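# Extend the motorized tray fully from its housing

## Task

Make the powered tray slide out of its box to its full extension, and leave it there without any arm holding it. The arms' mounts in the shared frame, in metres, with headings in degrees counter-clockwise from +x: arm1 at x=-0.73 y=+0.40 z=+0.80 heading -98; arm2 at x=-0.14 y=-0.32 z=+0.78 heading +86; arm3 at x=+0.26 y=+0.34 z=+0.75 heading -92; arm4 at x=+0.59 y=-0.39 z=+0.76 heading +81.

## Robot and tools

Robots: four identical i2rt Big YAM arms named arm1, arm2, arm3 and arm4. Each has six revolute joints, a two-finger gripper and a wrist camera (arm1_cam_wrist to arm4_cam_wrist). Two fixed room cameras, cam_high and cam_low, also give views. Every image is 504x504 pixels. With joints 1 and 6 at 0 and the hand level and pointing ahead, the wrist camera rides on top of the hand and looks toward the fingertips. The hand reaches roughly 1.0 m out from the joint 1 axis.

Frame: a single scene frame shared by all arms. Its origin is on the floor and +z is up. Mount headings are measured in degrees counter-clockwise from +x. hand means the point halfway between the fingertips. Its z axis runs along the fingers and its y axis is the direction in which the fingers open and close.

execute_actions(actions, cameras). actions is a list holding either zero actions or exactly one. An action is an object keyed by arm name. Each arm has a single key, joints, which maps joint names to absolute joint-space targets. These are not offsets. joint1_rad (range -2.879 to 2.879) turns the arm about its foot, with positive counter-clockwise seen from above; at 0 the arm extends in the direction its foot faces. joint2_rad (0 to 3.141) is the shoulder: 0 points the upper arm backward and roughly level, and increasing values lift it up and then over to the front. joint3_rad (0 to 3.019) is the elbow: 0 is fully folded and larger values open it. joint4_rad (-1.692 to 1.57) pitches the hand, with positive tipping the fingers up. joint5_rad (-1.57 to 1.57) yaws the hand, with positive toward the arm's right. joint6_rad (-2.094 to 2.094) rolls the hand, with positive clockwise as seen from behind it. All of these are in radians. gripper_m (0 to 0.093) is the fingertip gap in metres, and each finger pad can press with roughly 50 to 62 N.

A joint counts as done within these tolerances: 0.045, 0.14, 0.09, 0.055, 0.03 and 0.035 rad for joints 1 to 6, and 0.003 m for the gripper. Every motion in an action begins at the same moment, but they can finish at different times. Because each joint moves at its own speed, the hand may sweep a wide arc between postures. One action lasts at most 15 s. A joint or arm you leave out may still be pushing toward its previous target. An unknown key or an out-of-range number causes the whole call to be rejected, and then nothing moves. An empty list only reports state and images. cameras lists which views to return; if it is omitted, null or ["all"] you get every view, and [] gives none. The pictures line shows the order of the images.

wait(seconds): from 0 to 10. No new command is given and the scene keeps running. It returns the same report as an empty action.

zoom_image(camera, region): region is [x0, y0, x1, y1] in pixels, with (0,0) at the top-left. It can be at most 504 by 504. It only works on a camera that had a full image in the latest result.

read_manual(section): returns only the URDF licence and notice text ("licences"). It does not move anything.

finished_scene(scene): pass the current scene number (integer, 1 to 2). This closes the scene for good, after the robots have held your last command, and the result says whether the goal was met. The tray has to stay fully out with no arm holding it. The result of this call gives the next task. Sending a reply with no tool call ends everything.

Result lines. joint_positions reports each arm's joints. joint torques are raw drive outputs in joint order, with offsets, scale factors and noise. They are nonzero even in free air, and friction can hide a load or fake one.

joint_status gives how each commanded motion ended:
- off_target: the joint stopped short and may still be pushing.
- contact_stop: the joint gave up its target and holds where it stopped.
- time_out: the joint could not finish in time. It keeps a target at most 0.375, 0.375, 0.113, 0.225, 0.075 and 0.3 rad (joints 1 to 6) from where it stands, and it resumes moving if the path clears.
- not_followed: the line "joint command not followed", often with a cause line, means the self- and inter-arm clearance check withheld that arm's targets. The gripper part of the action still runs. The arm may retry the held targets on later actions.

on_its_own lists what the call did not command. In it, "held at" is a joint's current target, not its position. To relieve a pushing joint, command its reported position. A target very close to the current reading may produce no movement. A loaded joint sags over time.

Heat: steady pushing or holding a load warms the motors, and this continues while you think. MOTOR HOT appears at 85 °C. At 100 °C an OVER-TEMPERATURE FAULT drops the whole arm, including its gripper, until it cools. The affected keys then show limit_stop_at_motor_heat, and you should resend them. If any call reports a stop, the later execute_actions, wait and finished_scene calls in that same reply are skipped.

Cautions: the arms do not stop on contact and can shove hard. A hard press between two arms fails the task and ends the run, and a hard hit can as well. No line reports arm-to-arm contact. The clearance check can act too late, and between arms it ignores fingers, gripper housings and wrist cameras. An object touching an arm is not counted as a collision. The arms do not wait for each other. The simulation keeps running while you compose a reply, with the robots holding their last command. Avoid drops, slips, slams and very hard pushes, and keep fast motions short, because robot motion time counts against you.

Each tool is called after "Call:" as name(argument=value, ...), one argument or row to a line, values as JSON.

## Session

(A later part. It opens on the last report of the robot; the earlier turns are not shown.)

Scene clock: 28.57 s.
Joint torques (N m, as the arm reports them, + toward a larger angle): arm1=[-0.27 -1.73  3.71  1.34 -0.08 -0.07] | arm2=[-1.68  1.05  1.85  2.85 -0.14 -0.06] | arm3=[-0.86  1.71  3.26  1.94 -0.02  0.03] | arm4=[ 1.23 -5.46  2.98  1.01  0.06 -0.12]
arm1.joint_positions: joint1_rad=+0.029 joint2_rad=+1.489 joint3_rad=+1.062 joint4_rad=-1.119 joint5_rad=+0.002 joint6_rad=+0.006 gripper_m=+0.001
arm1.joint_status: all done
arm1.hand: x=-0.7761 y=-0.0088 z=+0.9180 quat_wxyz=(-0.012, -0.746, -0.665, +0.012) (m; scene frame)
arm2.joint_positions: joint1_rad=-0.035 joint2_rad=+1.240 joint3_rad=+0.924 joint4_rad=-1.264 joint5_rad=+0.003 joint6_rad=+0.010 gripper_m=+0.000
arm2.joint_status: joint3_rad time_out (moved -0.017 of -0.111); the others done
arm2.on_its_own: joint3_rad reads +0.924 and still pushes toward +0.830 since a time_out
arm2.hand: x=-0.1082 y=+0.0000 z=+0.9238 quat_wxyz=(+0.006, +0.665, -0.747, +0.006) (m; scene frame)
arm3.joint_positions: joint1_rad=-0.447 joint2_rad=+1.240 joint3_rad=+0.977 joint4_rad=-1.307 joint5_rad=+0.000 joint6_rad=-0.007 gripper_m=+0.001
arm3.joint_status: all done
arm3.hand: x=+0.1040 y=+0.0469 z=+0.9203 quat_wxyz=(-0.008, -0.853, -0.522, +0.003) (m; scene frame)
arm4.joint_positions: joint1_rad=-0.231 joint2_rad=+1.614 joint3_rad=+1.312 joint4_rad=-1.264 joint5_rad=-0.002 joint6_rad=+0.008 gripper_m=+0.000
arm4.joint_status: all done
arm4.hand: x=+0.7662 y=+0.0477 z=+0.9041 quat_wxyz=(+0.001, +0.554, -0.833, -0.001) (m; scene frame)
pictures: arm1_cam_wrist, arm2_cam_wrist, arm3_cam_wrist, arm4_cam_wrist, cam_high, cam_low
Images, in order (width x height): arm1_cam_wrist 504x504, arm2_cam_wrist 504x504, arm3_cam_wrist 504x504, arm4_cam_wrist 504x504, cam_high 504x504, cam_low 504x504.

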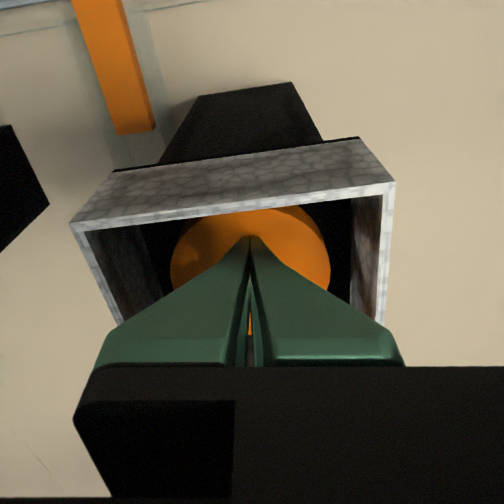

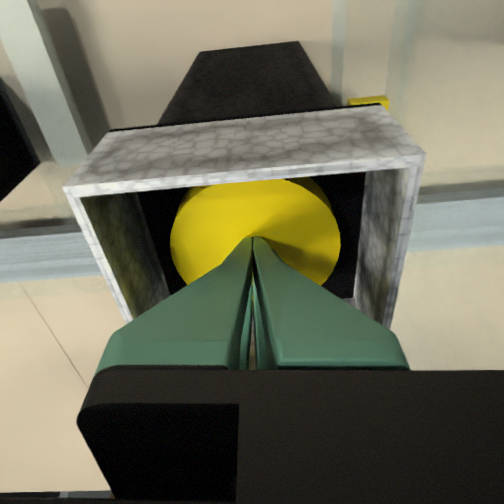

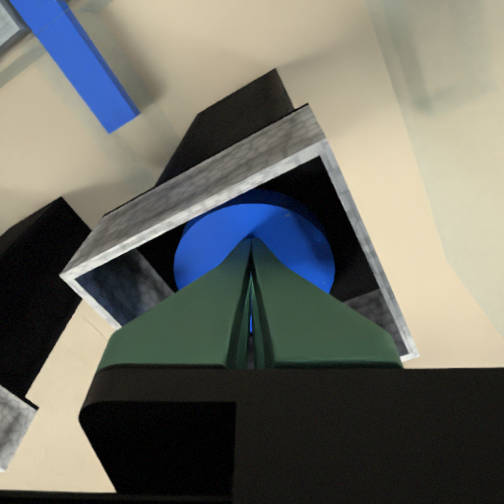

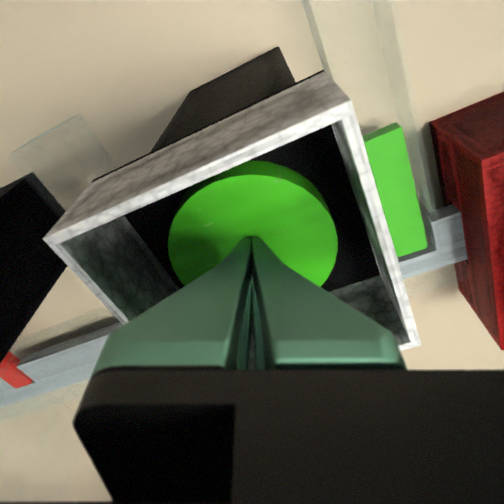

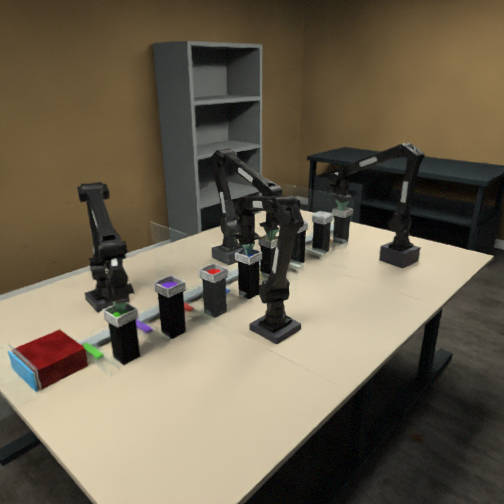

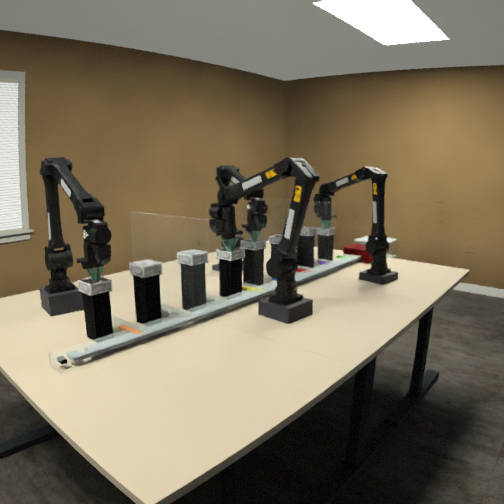

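Call:
wait(
  seconds=10,
)

Call:
wait(
  seconds=10,
)

Call:
wait(
  seconds=10,
)

Call:
wait(
  seconds=10,
)

Call:
execute_actions(
  actions=[
    {"arm3":{"joints":{"joint2_rad":1.11,"joint3_rad":1.12,"joint4_rad":-1.5}},"arm4":{"joints":{"joint2_rad":1.49,"joint3_rad":1.48,"joint4_rad":-1.48}}},
  ],
  cameras=[],
)

Call:
execute_actions(
  actions=[
    {"arm3":{"joints":{"joint1_rad":0.263,"joint2_rad":1.09,"joint4_rad":-1.57}},"arm4":{"joints":{"joint1_rad":0.248,"joint4_rad":-1.53}}},
  ],
  cameras=["arm3_cam_wrist","arm4_cam_wrist"],
)

Scene clock: 46.67 s.
Joint torques (N m, as the arm reports them, + toward a larger angle): arm1=[-0.23 -2.09  3.65  1.27 -0.06 -0.06] | arm2=[-1.71  1.05  1.85  2.85 -0.14 -0.06] | arm3=[-0.88  1.75  3.26  1.93 -0.02  0.03] | arm4=[ 1.25 -5.44  2.98  1.01  0.05 -0.11]
arm1.joint_positions: joint1_rad=+0.029 joint2_rad=+1.489 joint3_rad=+1.062 joint4_rad=-1.119 joint5_rad=+0.002 joint6_rad=+0.006 gripper_m=+0.001
arm1.joint_status: all done
arm1.hand: x=-0.7761 y=-0.0088 z=+0.9180 quat_wxyz=(-0.012, -0.746, -0.665, +0.012) (m; scene frame)
arm2.joint_positions: joint1_rad=-0.035 joint2_rad=+1.240 joint3_rad=+0.924 joint4_rad=-1.264 joint5_rad=+0.003 joint6_rad=+0.010 gripper_m=+0.000
arm2.joint_status: joint3_rad time_out (moved -0.017 of -0.111); the others done
arm2.on_its_own: joint3_rad reads +0.924 and still pushes toward +0.830 since a time_out
arm2.hand: x=-0.1082 y=+0.0000 z=+0.9238 quat_wxyz=(+0.006, +0.665, -0.747, +0.006) (m; scene frame)
arm3.joint_positions: joint1_rad=-0.447 joint2_rad=+1.240 joint3_rad=+0.977 joint4_rad=-1.307 joint5_rad=+0.000 joint6_rad=-0.007 gripper_m=+0.001
arm3.joint_status: all done
arm3.hand: x=+0.1040 y=+0.0469 z=+0.9203 quat_wxyz=(-0.008, -0.853, -0.522, +0.003) (m; scene frame)
arm4.joint_positions: joint1_rad=-0.231 joint2_rad=+1.614 joint3_rad=+1.312 joint4_rad=-1.264 joint5_rad=-0.002 joint6_rad=+0.008 gripper_m=+0.000
arm4.joint_status: all done
arm4.hand: x=+0.7662 y=+0.0477 z=+0.9041 quat_wxyz=(+0.001, +0.554, -0.833, -0.001) (m; scene frame)
wait: 10.00 s; at rest from the start
pictures: arm1_cam_wrist, arm2_cam_wrist, arm3_cam_wrist, arm4_cam_wrist, cam_high, cam_low
Images, in order (width x height): arm1_cam_wrist 504x504, arm2_cam_wrist 504x504, arm3_cam_wrist 504x504, arm4_cam_wrist 504x504, cam_high 504x504, cam_low 504x504.

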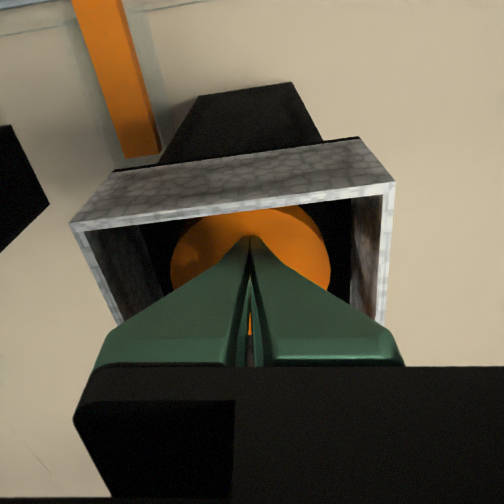

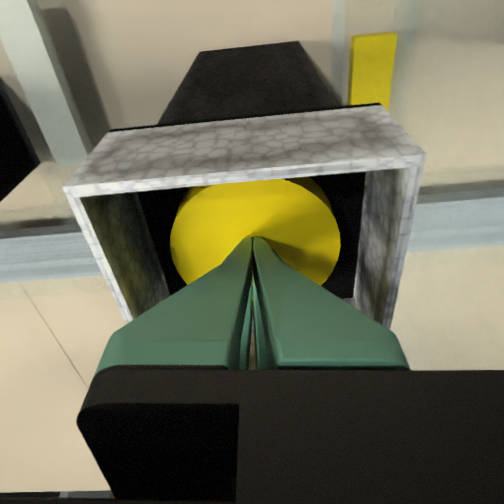

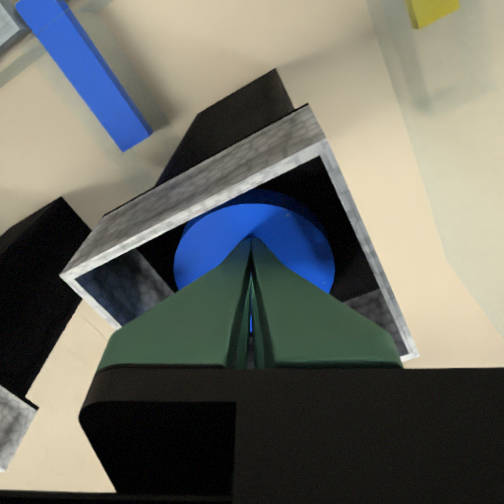

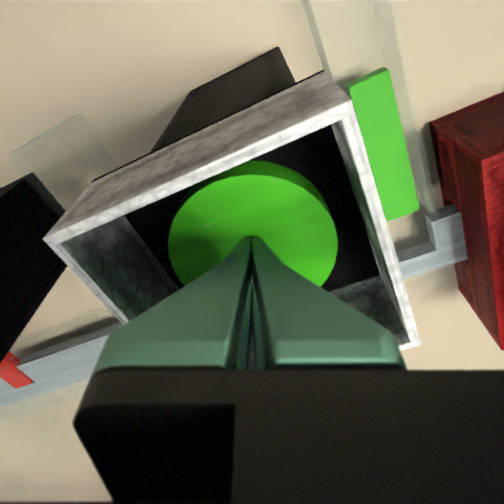

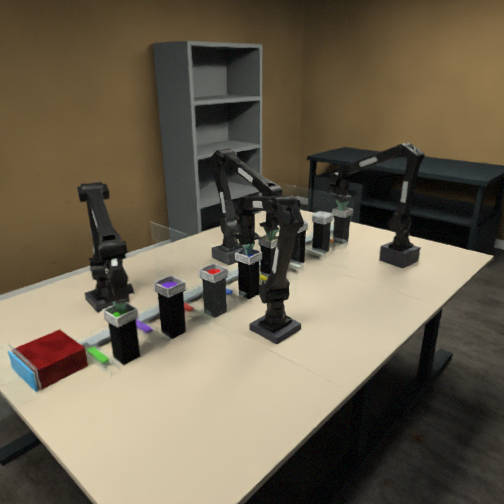

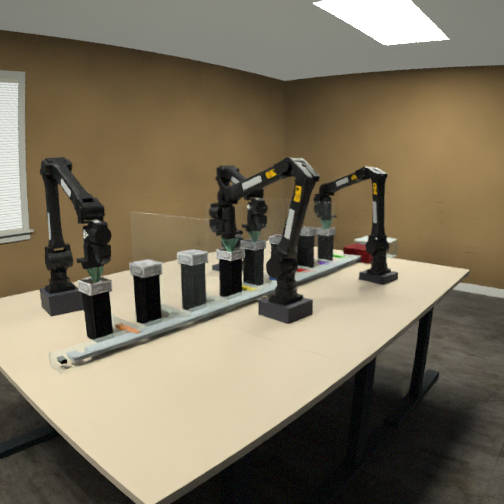

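Scene clock: 56.67 s.
Joint torques (N m, as the arm reports them, + toward a larger angle): arm1=[-0.23 -1.79  3.66  1.35 -0.08 -0.08] | arm2=[-1.62  1.05  1.84  2.85 -0.14 -0.06] | arm3=[-0.87  1.79  3.26  1.95 -0.02  0.03] | arm4=[ 1.24 -5.5   2.97  1.02  0.06 -0.12]
arm1.joint_positions: joint1_rad=+0.029 joint2_rad=+1.489 joint3_rad=+1.062 joint4_rad=-1.119 joint5_rad=+0.002 joint6_rad=+0.006 gripper_m=+0.001
arm1.joint_status: all done
arm1.hand: x=-0.7761 y=-0.0088 z=+0.9180 quat_wxyz=(-0.012, -0.746, -0.665, +0.012) (m; scene frame)
arm2.joint_positions: joint1_rad=-0.035 joint2_rad=+1.240 joint3_rad=+0.924 joint4_rad=-1.264 joint5_rad=+0.003 joint6_rad=+0.010 gripper_m=+0.000
arm2.joint_status: joint3_rad time_out (moved -0.017 of -0.111); the others done
arm2.on_its_own: joint3_rad reads +0.924 and still pushes toward +0.830 since a time_out
arm2.hand: x=-0.1082 y=+0.0000 z=+0.9238 quat_wxyz=(+0.006, +0.665, -0.747, +0.006) (m; scene frame)
arm3.joint_positions: joint1_rad=-0.447 joint2_rad=+1.240 joint3_rad=+0.977 joint4_rad=-1.307 joint5_rad=+0.000 joint6_rad=-0.007 gripper_m=+0.001
arm3.joint_status: all done
arm3.hand: x=+0.1040 y=+0.0469 z=+0.9203 quat_wxyz=(-0.008, -0.853, -0.522, +0.003) (m; scene frame)
arm4.joint_positions: joint1_rad=-0.231 joint2_rad=+1.614 joint3_rad=+1.312 joint4_rad=-1.264 joint5_rad=-0.002 joint6_rad=+0.008 gripper_m=+0.000
arm4.joint_status: all done
arm4.hand: x=+0.7662 y=+0.0477 z=+0.9041 quat_wxyz=(+0.001, +0.554, -0.833, -0.001) (m; scene frame)
wait: 10.00 s; at rest by 0.27 s
pictures: arm1_cam_wrist, arm2_cam_wrist, arm3_cam_wrist, arm4_cam_wrist, cam_high, cam_low
Images, in order (width x height): arm1_cam_wrist 504x504, arm2_cam_wrist 504x504, arm3_cam_wrist 504x504, arm4_cam_wrist 504x504, cam_high 504x504, cam_low 504x504.

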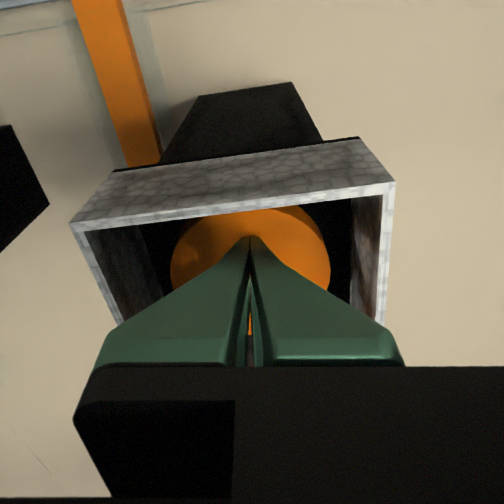

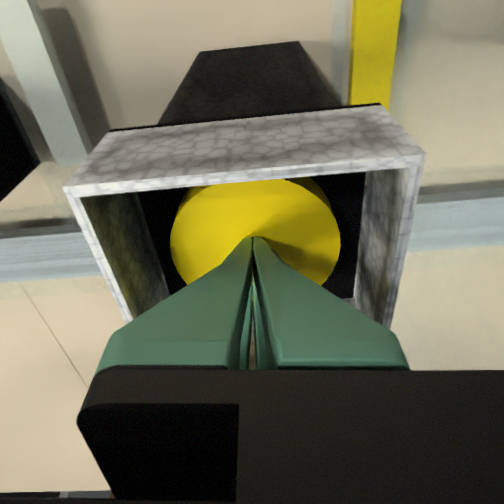

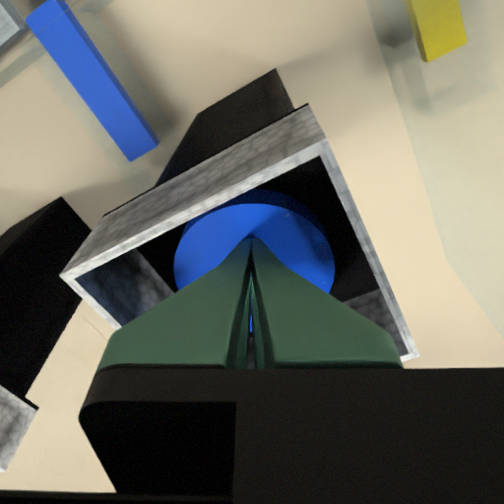

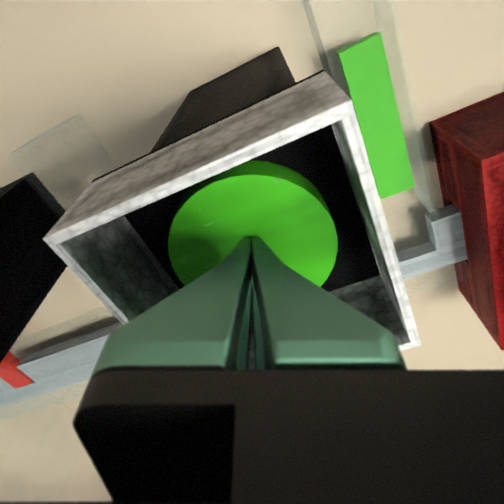

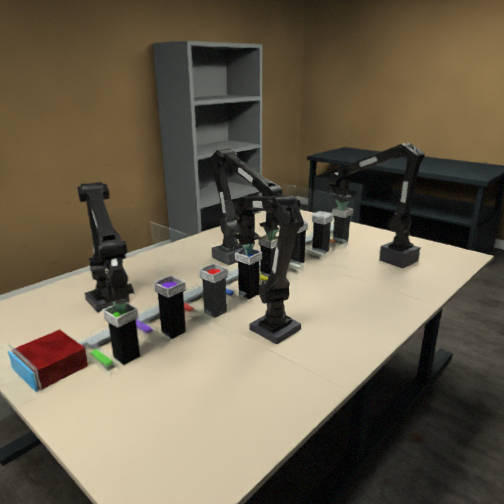

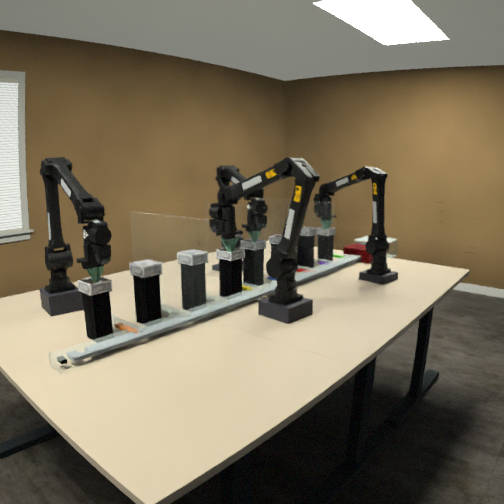

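Scene clock: 66.67 s.
Joint torques (N m, as the arm reports them, + toward a larger angle): arm1=[ 0.17 -1.7   3.65  1.32 -0.07 -0.08] | arm2=[-1.66  1.02  1.85  2.84 -0.14 -0.05] | arm3=[-0.86  1.76  3.27  1.94 -0.02  0.03] | arm4=[ 1.17 -5.5   2.99  1.01  0.05 -0.11]
arm1.joint_positions: joint1_rad=+0.029 joint2_rad=+1.489 joint3_rad=+1.062 joint4_rad=-1.119 joint5_rad=+0.002 joint6_rad=+0.006 gripper_m=+0.001
arm1.joint_status: all done
arm1.hand: x=-0.7761 y=-0.0088 z=+0.9180 quat_wxyz=(-0.012, -0.746, -0.665, +0.012) (m; scene frame)
arm2.joint_positions: joint1_rad=-0.035 joint2_rad=+1.240 joint3_rad=+0.924 joint4_rad=-1.264 joint5_rad=+0.003 joint6_rad=+0.010 gripper_m=+0.000
arm2.joint_status: joint3_rad time_out (moved -0.017 of -0.111); the others done
arm2.on_its_own: joint3_rad reads +0.924 and still pushes toward +0.830 since a time_out
arm2.hand: x=-0.1082 y=+0.0000 z=+0.9238 quat_wxyz=(+0.006, +0.665, -0.747, +0.006) (m; scene frame)
arm3.joint_positions: joint1_rad=-0.447 joint2_rad=+1.240 joint3_rad=+0.977 joint4_rad=-1.307 joint5_rad=+0.000 joint6_rad=-0.007 gripper_m=+0.001
arm3.joint_status: all done
arm3.hand: x=+0.1040 y=+0.0469 z=+0.9203 quat_wxyz=(-0.008, -0.853, -0.522, +0.003) (m; scene frame)
arm4.joint_positions: joint1_rad=-0.231 joint2_rad=+1.614 joint3_rad=+1.312 joint4_rad=-1.264 joint5_rad=-0.002 joint6_rad=+0.008 gripper_m=+0.000
arm4.joint_status: all done
arm4.hand: x=+0.7662 y=+0.0477 z=+0.9041 quat_wxyz=(+0.001, +0.554, -0.833, -0.001) (m; scene frame)
wait: 10.00 s; at rest by 0.27 s
pictures: arm1_cam_wrist, arm2_cam_wrist, arm3_cam_wrist, arm4_cam_wrist, cam_high, cam_low
Images, in order (width x height): arm1_cam_wrist 504x504, arm2_cam_wrist 504x504, arm3_cam_wrist 504x504, arm4_cam_wrist 504x504, cam_high 504x504, cam_low 504x504.

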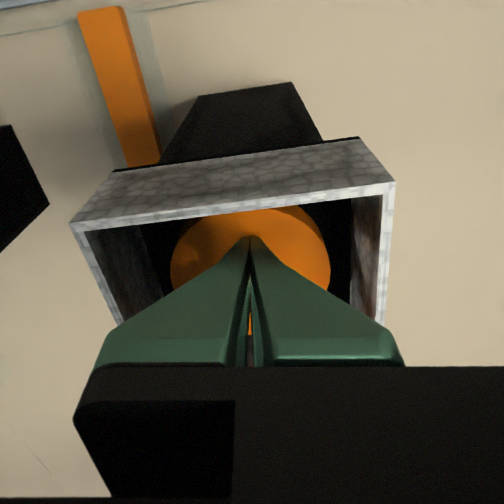

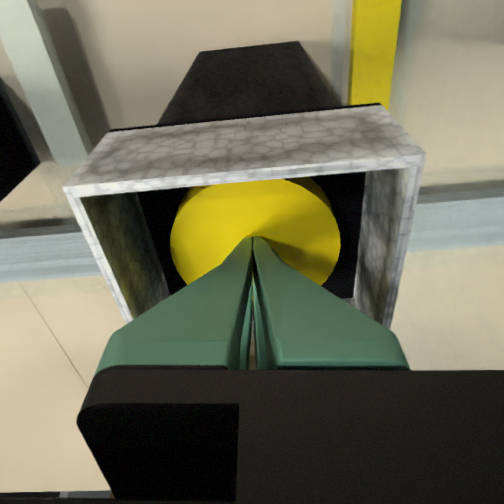

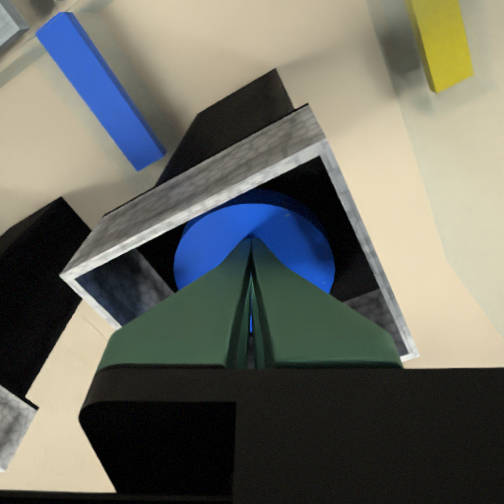

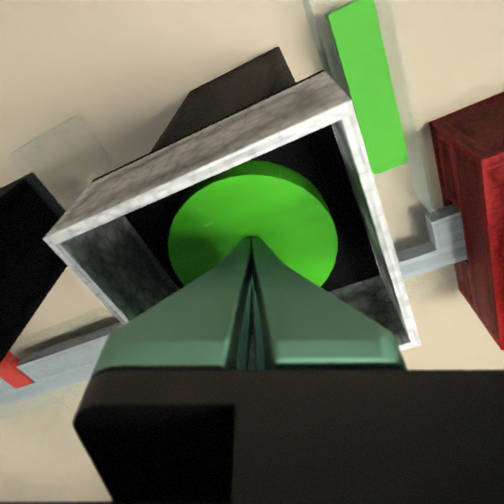

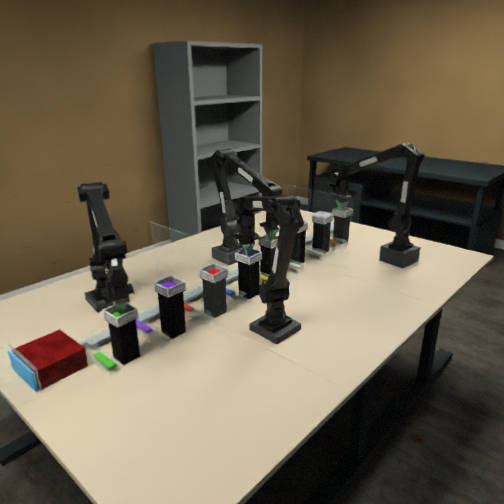

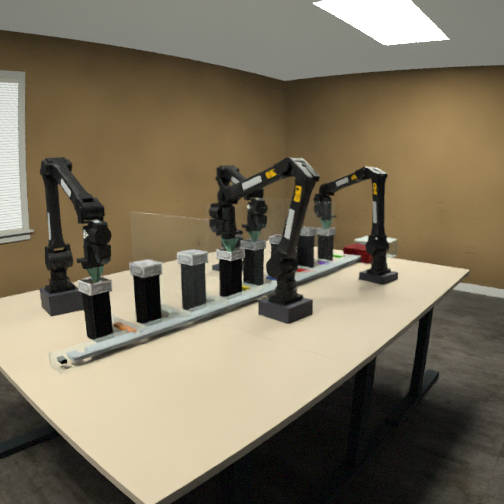

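Scene clock: 76.67 s.
Joint torques (N m, as the arm reports them, + toward a larger angle): arm1=[-0.14 -1.96  3.63  1.34 -0.06 -0.07] | arm2=[-1.66  1.04  1.84  2.85 -0.14 -0.06] | arm3=[-0.87  1.77  3.27  1.94 -0.02  0.03] | arm4=[ 1.2  -5.48  2.99  1.    0.05 -0.12]
arm1.joint_positions: joint1_rad=+0.029 joint2_rad=+1.489 joint3_rad=+1.062 joint4_rad=-1.119 joint5_rad=+0.002 joint6_rad=+0.006 gripper_m=+0.001
arm1.joint_status: all done
arm1.hand: x=-0.7761 y=-0.0088 z=+0.9180 quat_wxyz=(-0.012, -0.746, -0.665, +0.012) (m; scene frame)
arm2.joint_positions: joint1_rad=-0.035 joint2_rad=+1.240 joint3_rad=+0.924 joint4_rad=-1.264 joint5_rad=+0.003 joint6_rad=+0.010 gripper_m=+0.000
arm2.joint_status: joint3_rad time_out (moved -0.017 of -0.111); the others done
arm2.on_its_own: joint3_rad reads +0.924 and still pushes toward +0.830 since a time_out
arm2.hand: x=-0.1082 y=+0.0000 z=+0.9238 quat_wxyz=(+0.006, +0.665, -0.747, +0.006) (m; scene frame)
arm3.joint_positions: joint1_rad=-0.447 joint2_rad=+1.240 joint3_rad=+0.977 joint4_rad=-1.307 joint5_rad=+0.000 joint6_rad=-0.007 gripper_m=+0.001
arm3.joint_status: all done
arm3.hand: x=+0.1040 y=+0.0469 z=+0.9203 quat_wxyz=(-0.008, -0.853, -0.522, +0.003) (m; scene frame)
arm4.joint_positions: joint1_rad=-0.231 joint2_rad=+1.614 joint3_rad=+1.312 joint4_rad=-1.264 joint5_rad=-0.002 joint6_rad=+0.008 gripper_m=+0.000
arm4.joint_status: all done
arm4.hand: x=+0.7662 y=+0.0477 z=+0.9041 quat_wxyz=(+0.001, +0.554, -0.833, -0.001) (m; scene frame)
wait: 10.00 s; at rest by 0.27 s
pictures: arm1_cam_wrist, arm2_cam_wrist, arm3_cam_wrist, arm4_cam_wrist, cam_high, cam_low
Images, in order (width x height): arm1_cam_wrist 504x504, arm2_cam_wrist 504x504, arm3_cam_wrist 504x504, arm4_cam_wrist 504x504, cam_high 504x504, cam_low 504x504.

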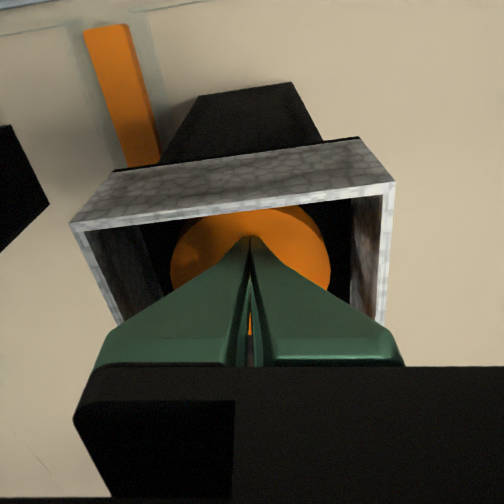

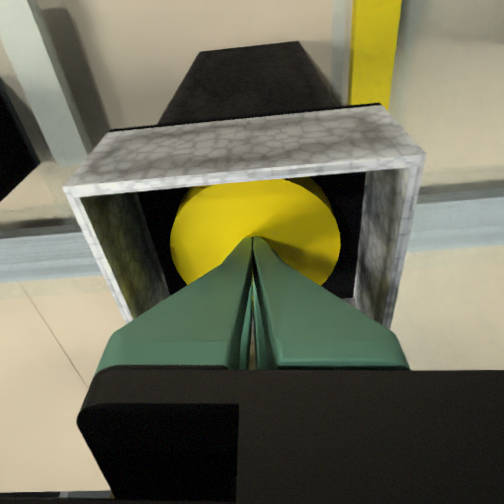

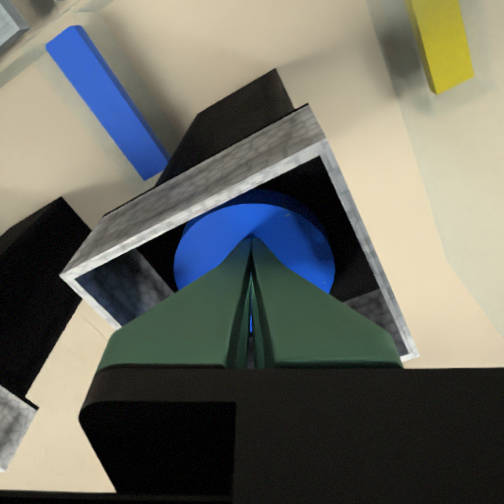

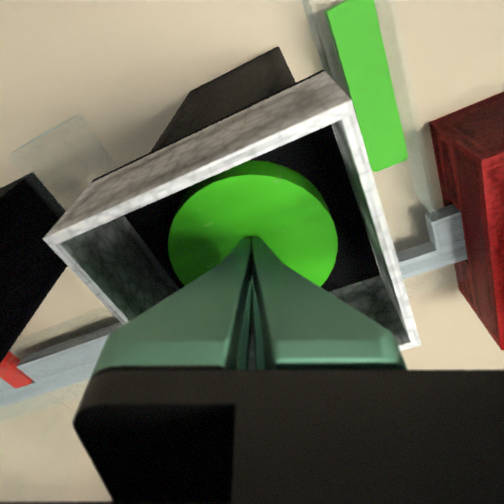

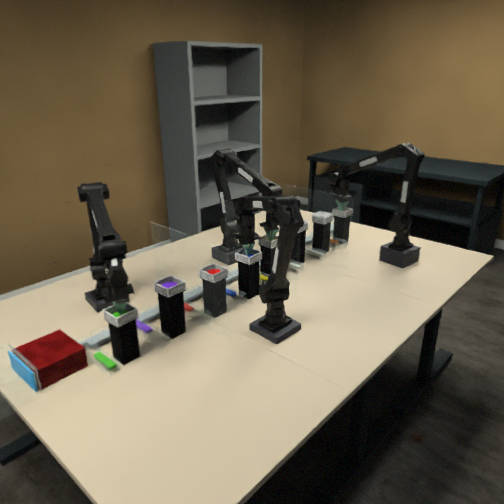

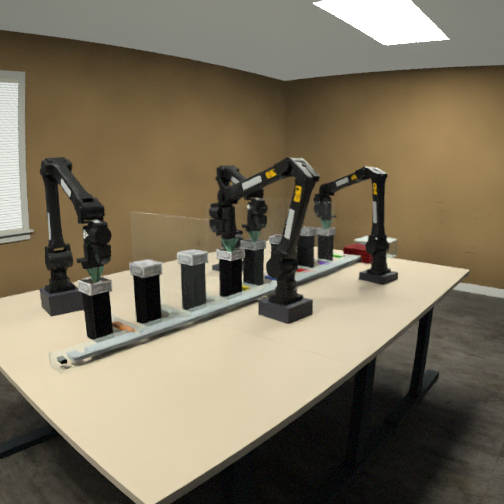

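Scene clock: 77.97 s.
Joint torques (N m, as the arm reports them, + toward a larger angle): arm1=[-0.31 -1.83  3.68  1.32 -0.07 -0.07] | arm2=[-1.67  1.04  1.85  2.84 -0.14 -0.05] | arm3=[-0.91 -4.67 13.83 -0.1  -0.02  0.02] | arm4=[  1.22 -12.07  13.44  -0.43   0.05  -0.11]
arm1.joint_positions: joint1_rad=+0.029 joint2_rad=+1.489 joint3_rad=+1.062 joint4_rad=-1.119 joint5_rad=+0.002 joint6_rad=+0.006 gripper_m=+0.001
arm1.joint_status: not commanded
arm1.hand: x=-0.7761 y=-0.0088 z=+0.9180 quat_wxyz=(-0.012, -0.746, -0.665, +0.012) (m; scene frame)
arm2.joint_positions: joint1_rad=-0.035 joint2_rad=+1.240 joint3_rad=+0.924 joint4_rad=-1.264 joint5_rad=+0.003 joint6_rad=+0.010 gripper_m=+0.000
arm2.joint_status: not commanded
arm2.on_its_own: joint3_rad reads +0.924 and still pushes toward +0.830 since a time_out
arm2.hand: x=-0.1082 y=+0.0000 z=+0.9238 quat_wxyz=(+0.006, +0.665, -0.747, +0.006) (m; scene frame)
arm3.joint_positions: joint1_rad=-0.447 joint2_rad=+1.097 joint3_rad=+1.091 joint4_rad=-1.488 joint5_rad=+0.000 joint6_rad=-0.007 gripper_m=+0.001
arm3.joint_status: all done
arm3.hand: x=+0.1138 y=+0.0676 z=+1.0054 quat_wxyz=(-0.027, -0.852, -0.521, +0.036) (m; scene frame)
arm4.joint_positions: joint1_rad=-0.231 joint2_rad=+1.484 joint3_rad=+1.444 joint4_rad=-1.473 joint5_rad=-0.002 joint6_rad=+0.008 gripper_m=+0.000
arm4.joint_status: all done
arm4.hand: x=+0.7591 y=+0.0306 z=+1.0106 quat_wxyz=(-0.021, +0.553, -0.832, -0.016) (m; scene frame)
pictures: none
No camera images: the call's "cameras" was empty. Leave "cameras" out to get every camera's image.

Scene clock: 79.30 s.
Joint torques (N m, as the arm reports them, + toward a larger angle): arm1=[-0.01 -1.82  3.61  1.3  -0.07 -0.08] | arm2=[-1.68  1.03  1.84  2.85 -0.14 -0.06] | arm3=[-0.11 -6.18 13.75 -0.27 -0.01  0.02] | arm4=[  0.34 -12.    13.34  -0.56  -0.03  -0.1 ]
arm1.joint_positions: joint1_rad=+0.029 joint2_rad=+1.489 joint3_rad=+1.062 joint4_rad=-1.119 joint5_rad=+0.002 joint6_rad=+0.006 gripper_m=+0.001
arm1.joint_status: not commanded
arm1.hand: x=-0.7761 y=-0.0088 z=+0.9180 quat_wxyz=(-0.012, -0.746, -0.665, +0.012) (m; scene frame)
arm2.joint_positions: joint1_rad=-0.035 joint2_rad=+1.240 joint3_rad=+0.924 joint4_rad=-1.264 joint5_rad=+0.003 joint6_rad=+0.010 gripper_m=+0.000
arm2.joint_status: not commanded
arm2.on_its_own: joint3_rad reads +0.924 and still pushes toward +0.830 since a time_out
arm2.hand: x=-0.1082 y=+0.0000 z=+0.9238 quat_wxyz=(+0.006, +0.665, -0.747, +0.006) (m; scene frame)
arm3.joint_positions: joint1_rad=+0.260 joint2_rad=+1.097 joint3_rad=+1.091 joint4_rad=-1.557 joint5_rad=+0.000 joint6_rad=-0.007 gripper_m=+0.001
arm3.joint_status: all done
arm3.hand: x=+0.3232 y=+0.0564 z=+1.0055 quat_wxyz=(-0.009, -0.620, -0.785, +0.008) (m; scene frame)
arm4.joint_positions: joint1_rad=+0.254 joint2_rad=+1.486 joint3_rad=+1.444 joint4_rad=-1.522 joint5_rad=+0.000 joint6_rad=+0.007 gripper_m=+0.000
arm4.joint_status: all done
arm4.hand: x=+0.5457 y=+0.0505 z=+1.0097 quat_wxyz=(+0.000, +0.738, -0.675, -0.001) (m; scene frame)
pictures: arm3_cam_wrist, arm4_cam_wrist
Images, in order (width x height): arm3_cam_wrist 504x504, arm4_cam_wrist 504x504.

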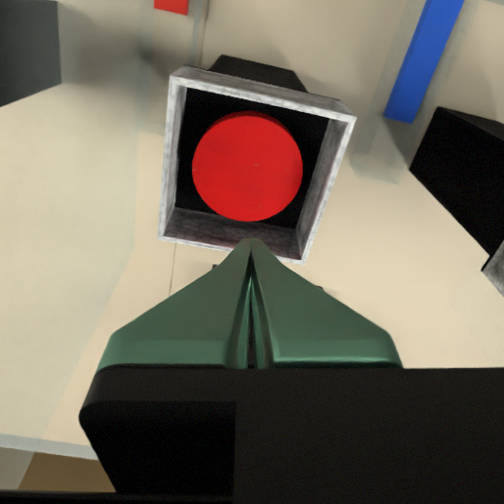

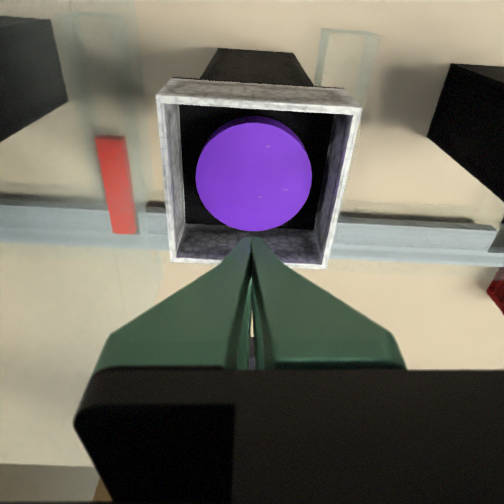

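Call:
execute_actions(
  actions=[
    {"arm3":{"joints":{"joint2_rad":1.15,"joint3_rad":0.89,"joint4_rad":-1.33}},"arm4":{"joints":{"joint2_rad":1.51,"joint3_rad":1.27,"joint4_rad":-1.33}}},
  ],
  cameras=[],
)

Call:
execute_actions(
  actions=[
    {"arm3":{"joints":{"joint2_rad":1.25,"joint3_rad":0.81,"joint4_rad":-1.28}},"arm4":{"joints":{"joint2_rad":1.61,"joint3_rad":1.19,"joint4_rad":-1.28}}},
  ],
  cameras=[],
)

Call:
wait(
  seconds=10,
)

Call:
wait(
  seconds=10,
)

Scene clock: 85.80 s.
Joint torques (N m, as the arm reports them, + toward a larger angle): arm1=[-0.24 -1.53  3.67  1.32 -0.07 -0.08] | arm2=[-1.65  1.05  1.84  2.84 -0.14 -0.06] | arm3=[-0.09 -4.9  10.47  1.   -0.01  0.02] | arm4=[  0.38 -11.64   9.55   0.61  -0.04  -0.1 ]
arm1.joint_positions: joint1_rad=+0.029 joint2_rad=+1.489 joint3_rad=+1.062 joint4_rad=-1.119 joint5_rad=+0.002 joint6_rad=+0.006 gripper_m=+0.001
arm1.joint_status: not commanded
arm1.hand: x=-0.7761 y=-0.0088 z=+0.9180 quat_wxyz=(-0.012, -0.746, -0.665, +0.012) (m; scene frame)
arm2.joint_positions: joint1_rad=-0.035 joint2_rad=+1.240 joint3_rad=+0.924 joint4_rad=-1.264 joint5_rad=+0.003 joint6_rad=+0.010 gripper_m=+0.000
arm2.joint_status: not commanded
arm2.on_its_own: joint3_rad reads +0.924 and still pushes toward +0.830 since a time_out
arm2.hand: x=-0.1082 y=+0.0000 z=+0.9238 quat_wxyz=(+0.006, +0.665, -0.747, +0.006) (m; scene frame)
arm3.joint_positions: joint1_rad=+0.260 joint2_rad=+1.138 joint3_rad=+0.894 joint4_rad=-1.353 joint5_rad=+0.000 joint6_rad=-0.007 gripper_m=+0.001
arm3.joint_status: all done
arm3.hand: x=+0.3224 y=+0.0595 z=+0.9200 quat_wxyz=(+0.004, -0.620, -0.785, -0.003) (m; scene frame)
arm4.joint_positions: joint1_rad=+0.254 joint2_rad=+1.501 joint3_rad=+1.273 joint4_rad=-1.346 joint5_rad=+0.000 joint6_rad=+0.007 gripper_m=+0.000
arm4.joint_status: all done
arm4.hand: x=+0.5462 y=+0.0439 z=+0.9385 quat_wxyz=(+0.004, +0.738, -0.675, +0.003) (m; scene frame)
pictures: none
No camera images: the call's "cameras" was empty. Leave "cameras" out to get every camera's image.

Scene clock: 86.47 s.
Joint torques (N m, as the arm reports them, + toward a larger angle): arm1=[-0.18 -2.    3.69  1.32 -0.07 -0.09] | arm2=[-1.66  1.06  1.85  2.85 -0.14 -0.06] | arm3=[-0.1   2.14  4.38  1.68 -0.01  0.02] | arm4=[ 0.32 -4.25  3.94  1.06 -0.03 -0.09]
arm1.joint_positions: joint1_rad=+0.029 joint2_rad=+1.489 joint3_rad=+1.062 joint4_rad=-1.119 joint5_rad=+0.002 joint6_rad=+0.006 gripper_m=+0.001
arm1.joint_status: not commanded
arm1.hand: x=-0.7761 y=-0.0088 z=+0.9180 quat_wxyz=(-0.012, -0.746, -0.665, +0.012) (m; scene frame)
arm2.joint_positions: joint1_rad=-0.035 joint2_rad=+1.240 joint3_rad=+0.924 joint4_rad=-1.264 joint5_rad=+0.003 joint6_rad=+0.010 gripper_m=+0.000
arm2.joint_status: not commanded
arm2.on_its_own: joint3_rad reads +0.924 and still pushes toward +0.830 since a time_out
arm2.hand: x=-0.1082 y=+0.0000 z=+0.9238 quat_wxyz=(+0.006, +0.665, -0.747, +0.006) (m; scene frame)
arm3.joint_positions: joint1_rad=+0.260 joint2_rad=+1.146 joint3_rad=+0.885 joint4_rad=-1.321 joint5_rad=+0.000 joint6_rad=-0.007 gripper_m=+0.001
arm3.joint_status: all done
arm3.hand: x=+0.3236 y=+0.0545 z=+0.9145 quat_wxyz=(-0.002, -0.620, -0.785, +0.002) (m; scene frame)
arm4.joint_positions: joint1_rad=+0.254 joint2_rad=+1.507 joint3_rad=+1.253 joint4_rad=-1.304 joint5_rad=-0.001 joint6_rad=+0.006 gripper_m=+0.000
arm4.joint_status: all done
arm4.hand: x=+0.5458 y=+0.0476 z=+0.9289 quat_wxyz=(-0.002, +0.738, -0.675, -0.004) (m; scene frame)
pictures: none
No camera images: the call's "cameras" was empty. Leave "cameras" out to get every camera's image.

Scene clock: 96.47 s.
Joint torques (N m, as the arm reports them, + toward a larger angle): arm1=[-0.1  -1.88  3.64  1.29 -0.06 -0.09] | arm2=[-1.65  1.01  1.85  2.84 -0.14 -0.06] | arm3=[-0.17  2.1   4.38  1.67  0.    0.02] | arm4=[ 0.38 -4.2   3.94  1.07 -0.03 -0.1 ]
arm1.joint_positions: joint1_rad=+0.029 joint2_rad=+1.489 joint3_rad=+1.062 joint4_rad=-1.119 joint5_rad=+0.002 joint6_rad=+0.006 gripper_m=+0.001
arm1.joint_status: not commanded
arm1.hand: x=-0.7761 y=-0.0088 z=+0.9180 quat_wxyz=(-0.012, -0.746, -0.665, +0.012) (m; scene frame)
arm2.joint_positions: joint1_rad=-0.035 joint2_rad=+1.240 joint3_rad=+0.924 joint4_rad=-1.264 joint5_rad=+0.003 joint6_rad=+0.010 gripper_m=+0.000
arm2.joint_status: not commanded
arm2.on_its_own: joint3_rad reads +0.924 and still pushes toward +0.830 since a time_out
arm2.hand: x=-0.1082 y=+0.0000 z=+0.9238 quat_wxyz=(+0.006, +0.665, -0.747, +0.006) (m; scene frame)
arm3.joint_positions: joint1_rad=+0.260 joint2_rad=+1.146 joint3_rad=+0.885 joint4_rad=-1.321 joint5_rad=+0.000 joint6_rad=-0.007 gripper_m=+0.001
arm3.joint_status: all done
arm3.hand: x=+0.3236 y=+0.0545 z=+0.9145 quat_wxyz=(-0.002, -0.620, -0.785, +0.002) (m; scene frame)
arm4.joint_positions: joint1_rad=+0.254 joint2_rad=+1.507 joint3_rad=+1.253 joint4_rad=-1.304 joint5_rad=-0.001 joint6_rad=+0.006 gripper_m=+0.000
arm4.joint_status: all done
arm4.hand: x=+0.5458 y=+0.0476 z=+0.9289 quat_wxyz=(-0.002, +0.738, -0.675, -0.004) (m; scene frame)
wait: 10.00 s; at rest by 0.27 s
pictures: arm1_cam_wrist, arm2_cam_wrist, arm3_cam_wrist, arm4_cam_wrist, cam_high, cam_low
Images, in order (width x height): arm1_cam_wrist 504x504, arm2_cam_wrist 504x504, arm3_cam_wrist 504x504, arm4_cam_wrist 504x504, cam_high 504x504, cam_low 504x504.

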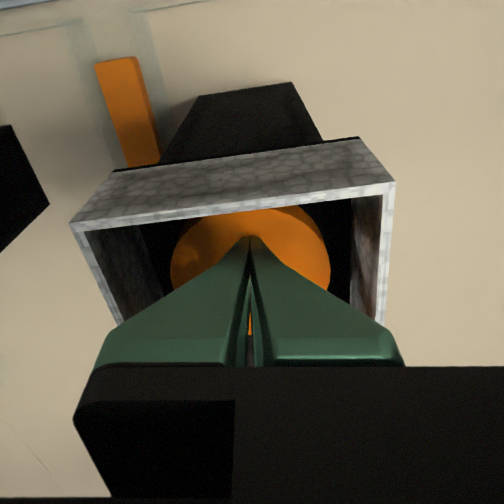

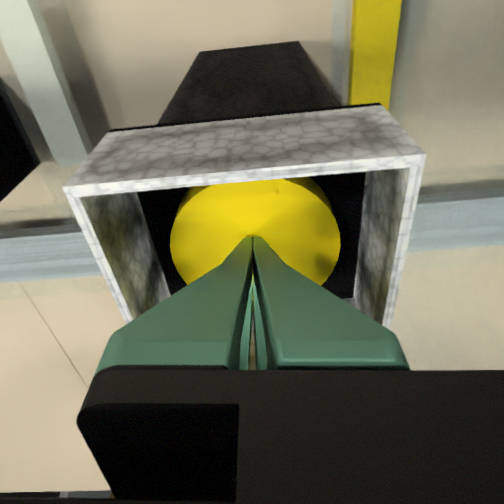

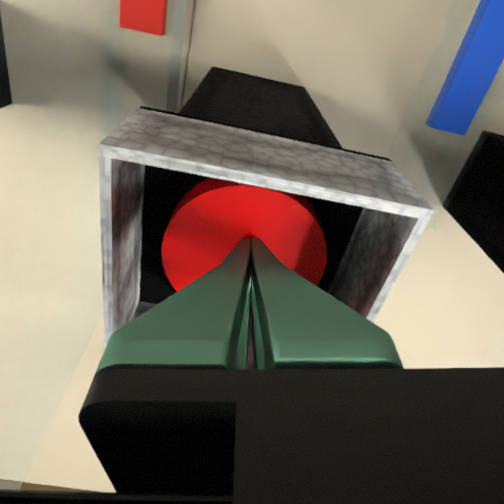

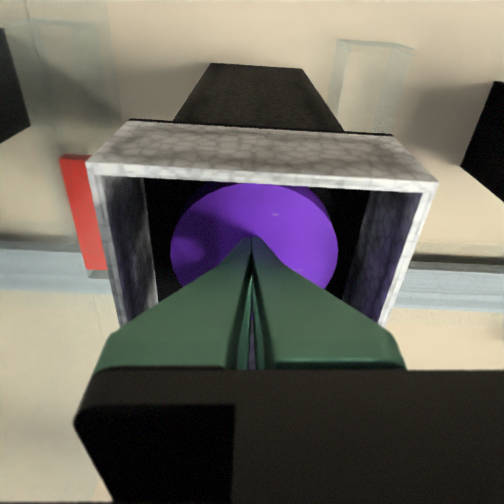

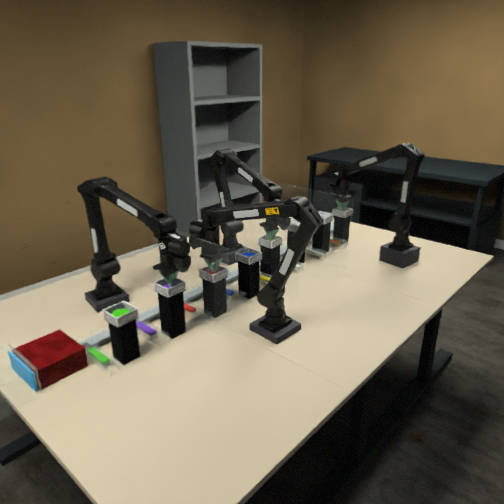

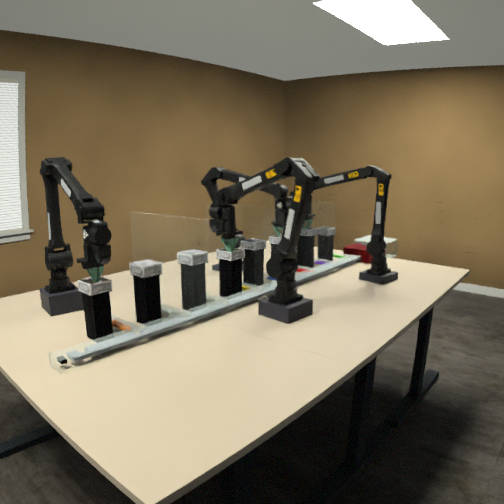

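Scene clock: 106.47 s.
Joint torques (N m, as the arm reports them, + toward a larger angle): arm1=[-0.21 -2.09  3.64  1.29 -0.06 -0.07] | arm2=[-1.67  1.06  1.83  2.85 -0.14 -0.06] | arm3=[-0.13  2.11  4.4   1.69 -0.01  0.02] | arm4=[ 0.35 -4.18  3.95  1.07 -0.03 -0.1 ]
arm1.joint_positions: joint1_rad=+0.029 joint2_rad=+1.489 joint3_rad=+1.062 joint4_rad=-1.119 joint5_rad=+0.002 joint6_rad=+0.006 gripper_m=+0.001
arm1.joint_status: not commanded
arm1.hand: x=-0.7761 y=-0.0088 z=+0.9180 quat_wxyz=(-0.012, -0.746, -0.665, +0.012) (m; scene frame)
arm2.joint_positions: joint1_rad=-0.035 joint2_rad=+1.240 joint3_rad=+0.924 joint4_rad=-1.264 joint5_rad=+0.003 joint6_rad=+0.010 gripper_m=+0.000
arm2.joint_status: not commanded
arm2.on_its_own: joint3_rad reads +0.924 and still pushes toward +0.830 since a time_out
arm2.hand: x=-0.1082 y=+0.0000 z=+0.9238 quat_wxyz=(+0.006, +0.665, -0.747, +0.006) (m; scene frame)
arm3.joint_positions: joint1_rad=+0.260 joint2_rad=+1.146 joint3_rad=+0.885 joint4_rad=-1.321 joint5_rad=+0.000 joint6_rad=-0.007 gripper_m=+0.001
arm3.joint_status: all done
arm3.hand: x=+0.3236 y=+0.0545 z=+0.9145 quat_wxyz=(-0.002, -0.620, -0.785, +0.002) (m; scene frame)
arm4.joint_positions: joint1_rad=+0.254 joint2_rad=+1.507 joint3_rad=+1.253 joint4_rad=-1.304 joint5_rad=-0.001 joint6_rad=+0.006 gripper_m=+0.000
arm4.joint_status: all done
arm4.hand: x=+0.5458 y=+0.0476 z=+0.9289 quat_wxyz=(-0.002, +0.738, -0.675, -0.004) (m; scene frame)
wait: 10.00 s; at rest by 0.27 s
pictures: arm1_cam_wrist, arm2_cam_wrist, arm3_cam_wrist, arm4_cam_wrist, cam_high, cam_low
Images, in order (width x height): arm1_cam_wrist 504x504, arm2_cam_wrist 504x504, arm3_cam_wrist 504x504, arm4_cam_wrist 504x504, cam_high 504x504, cam_low 504x504.

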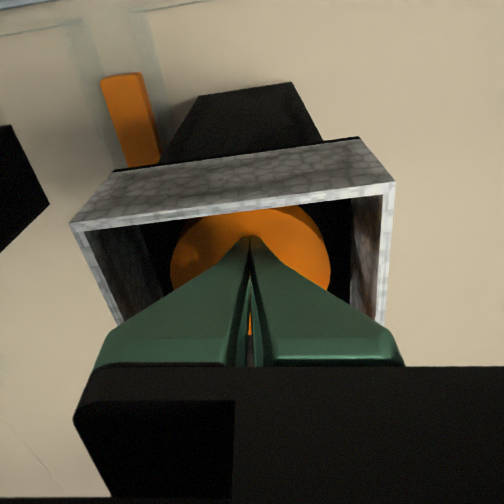

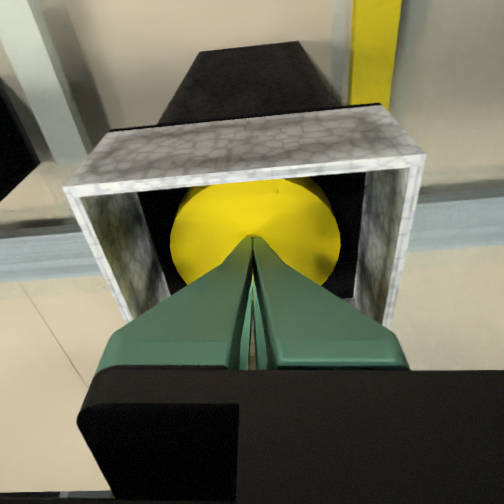

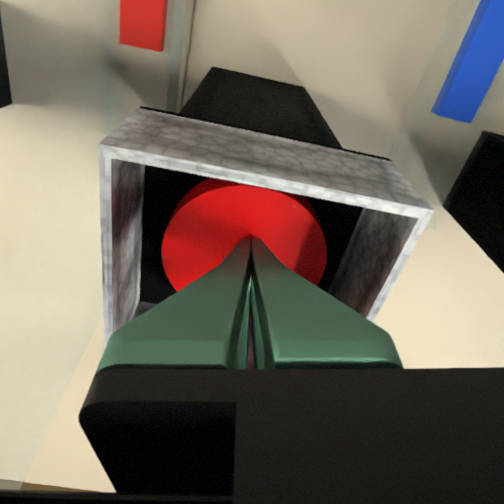

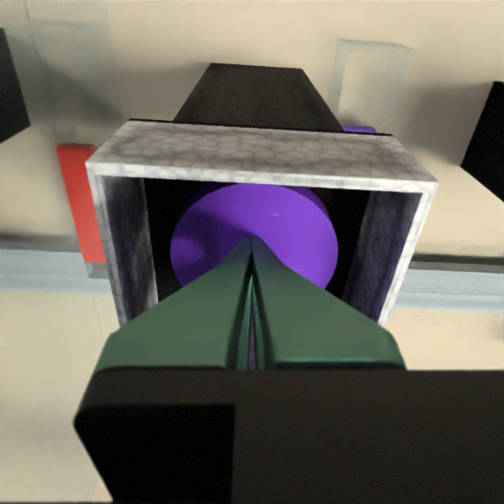

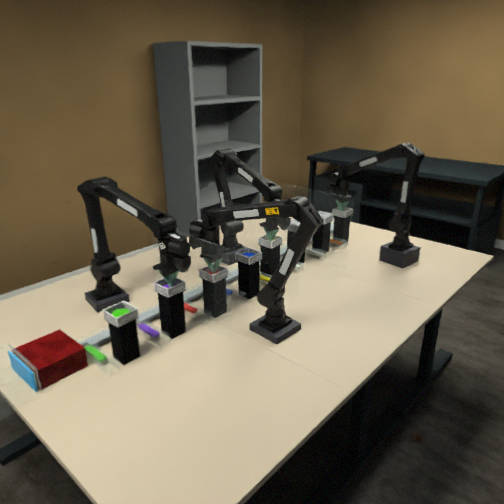

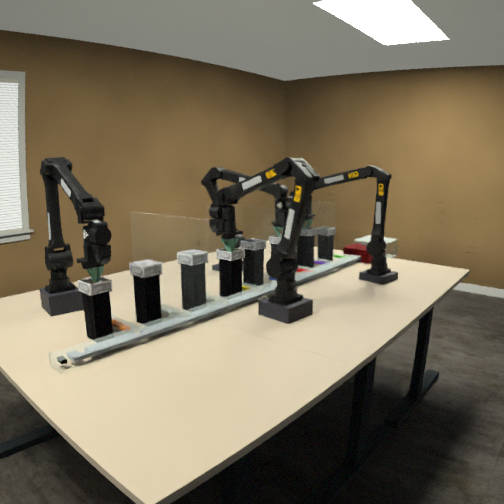

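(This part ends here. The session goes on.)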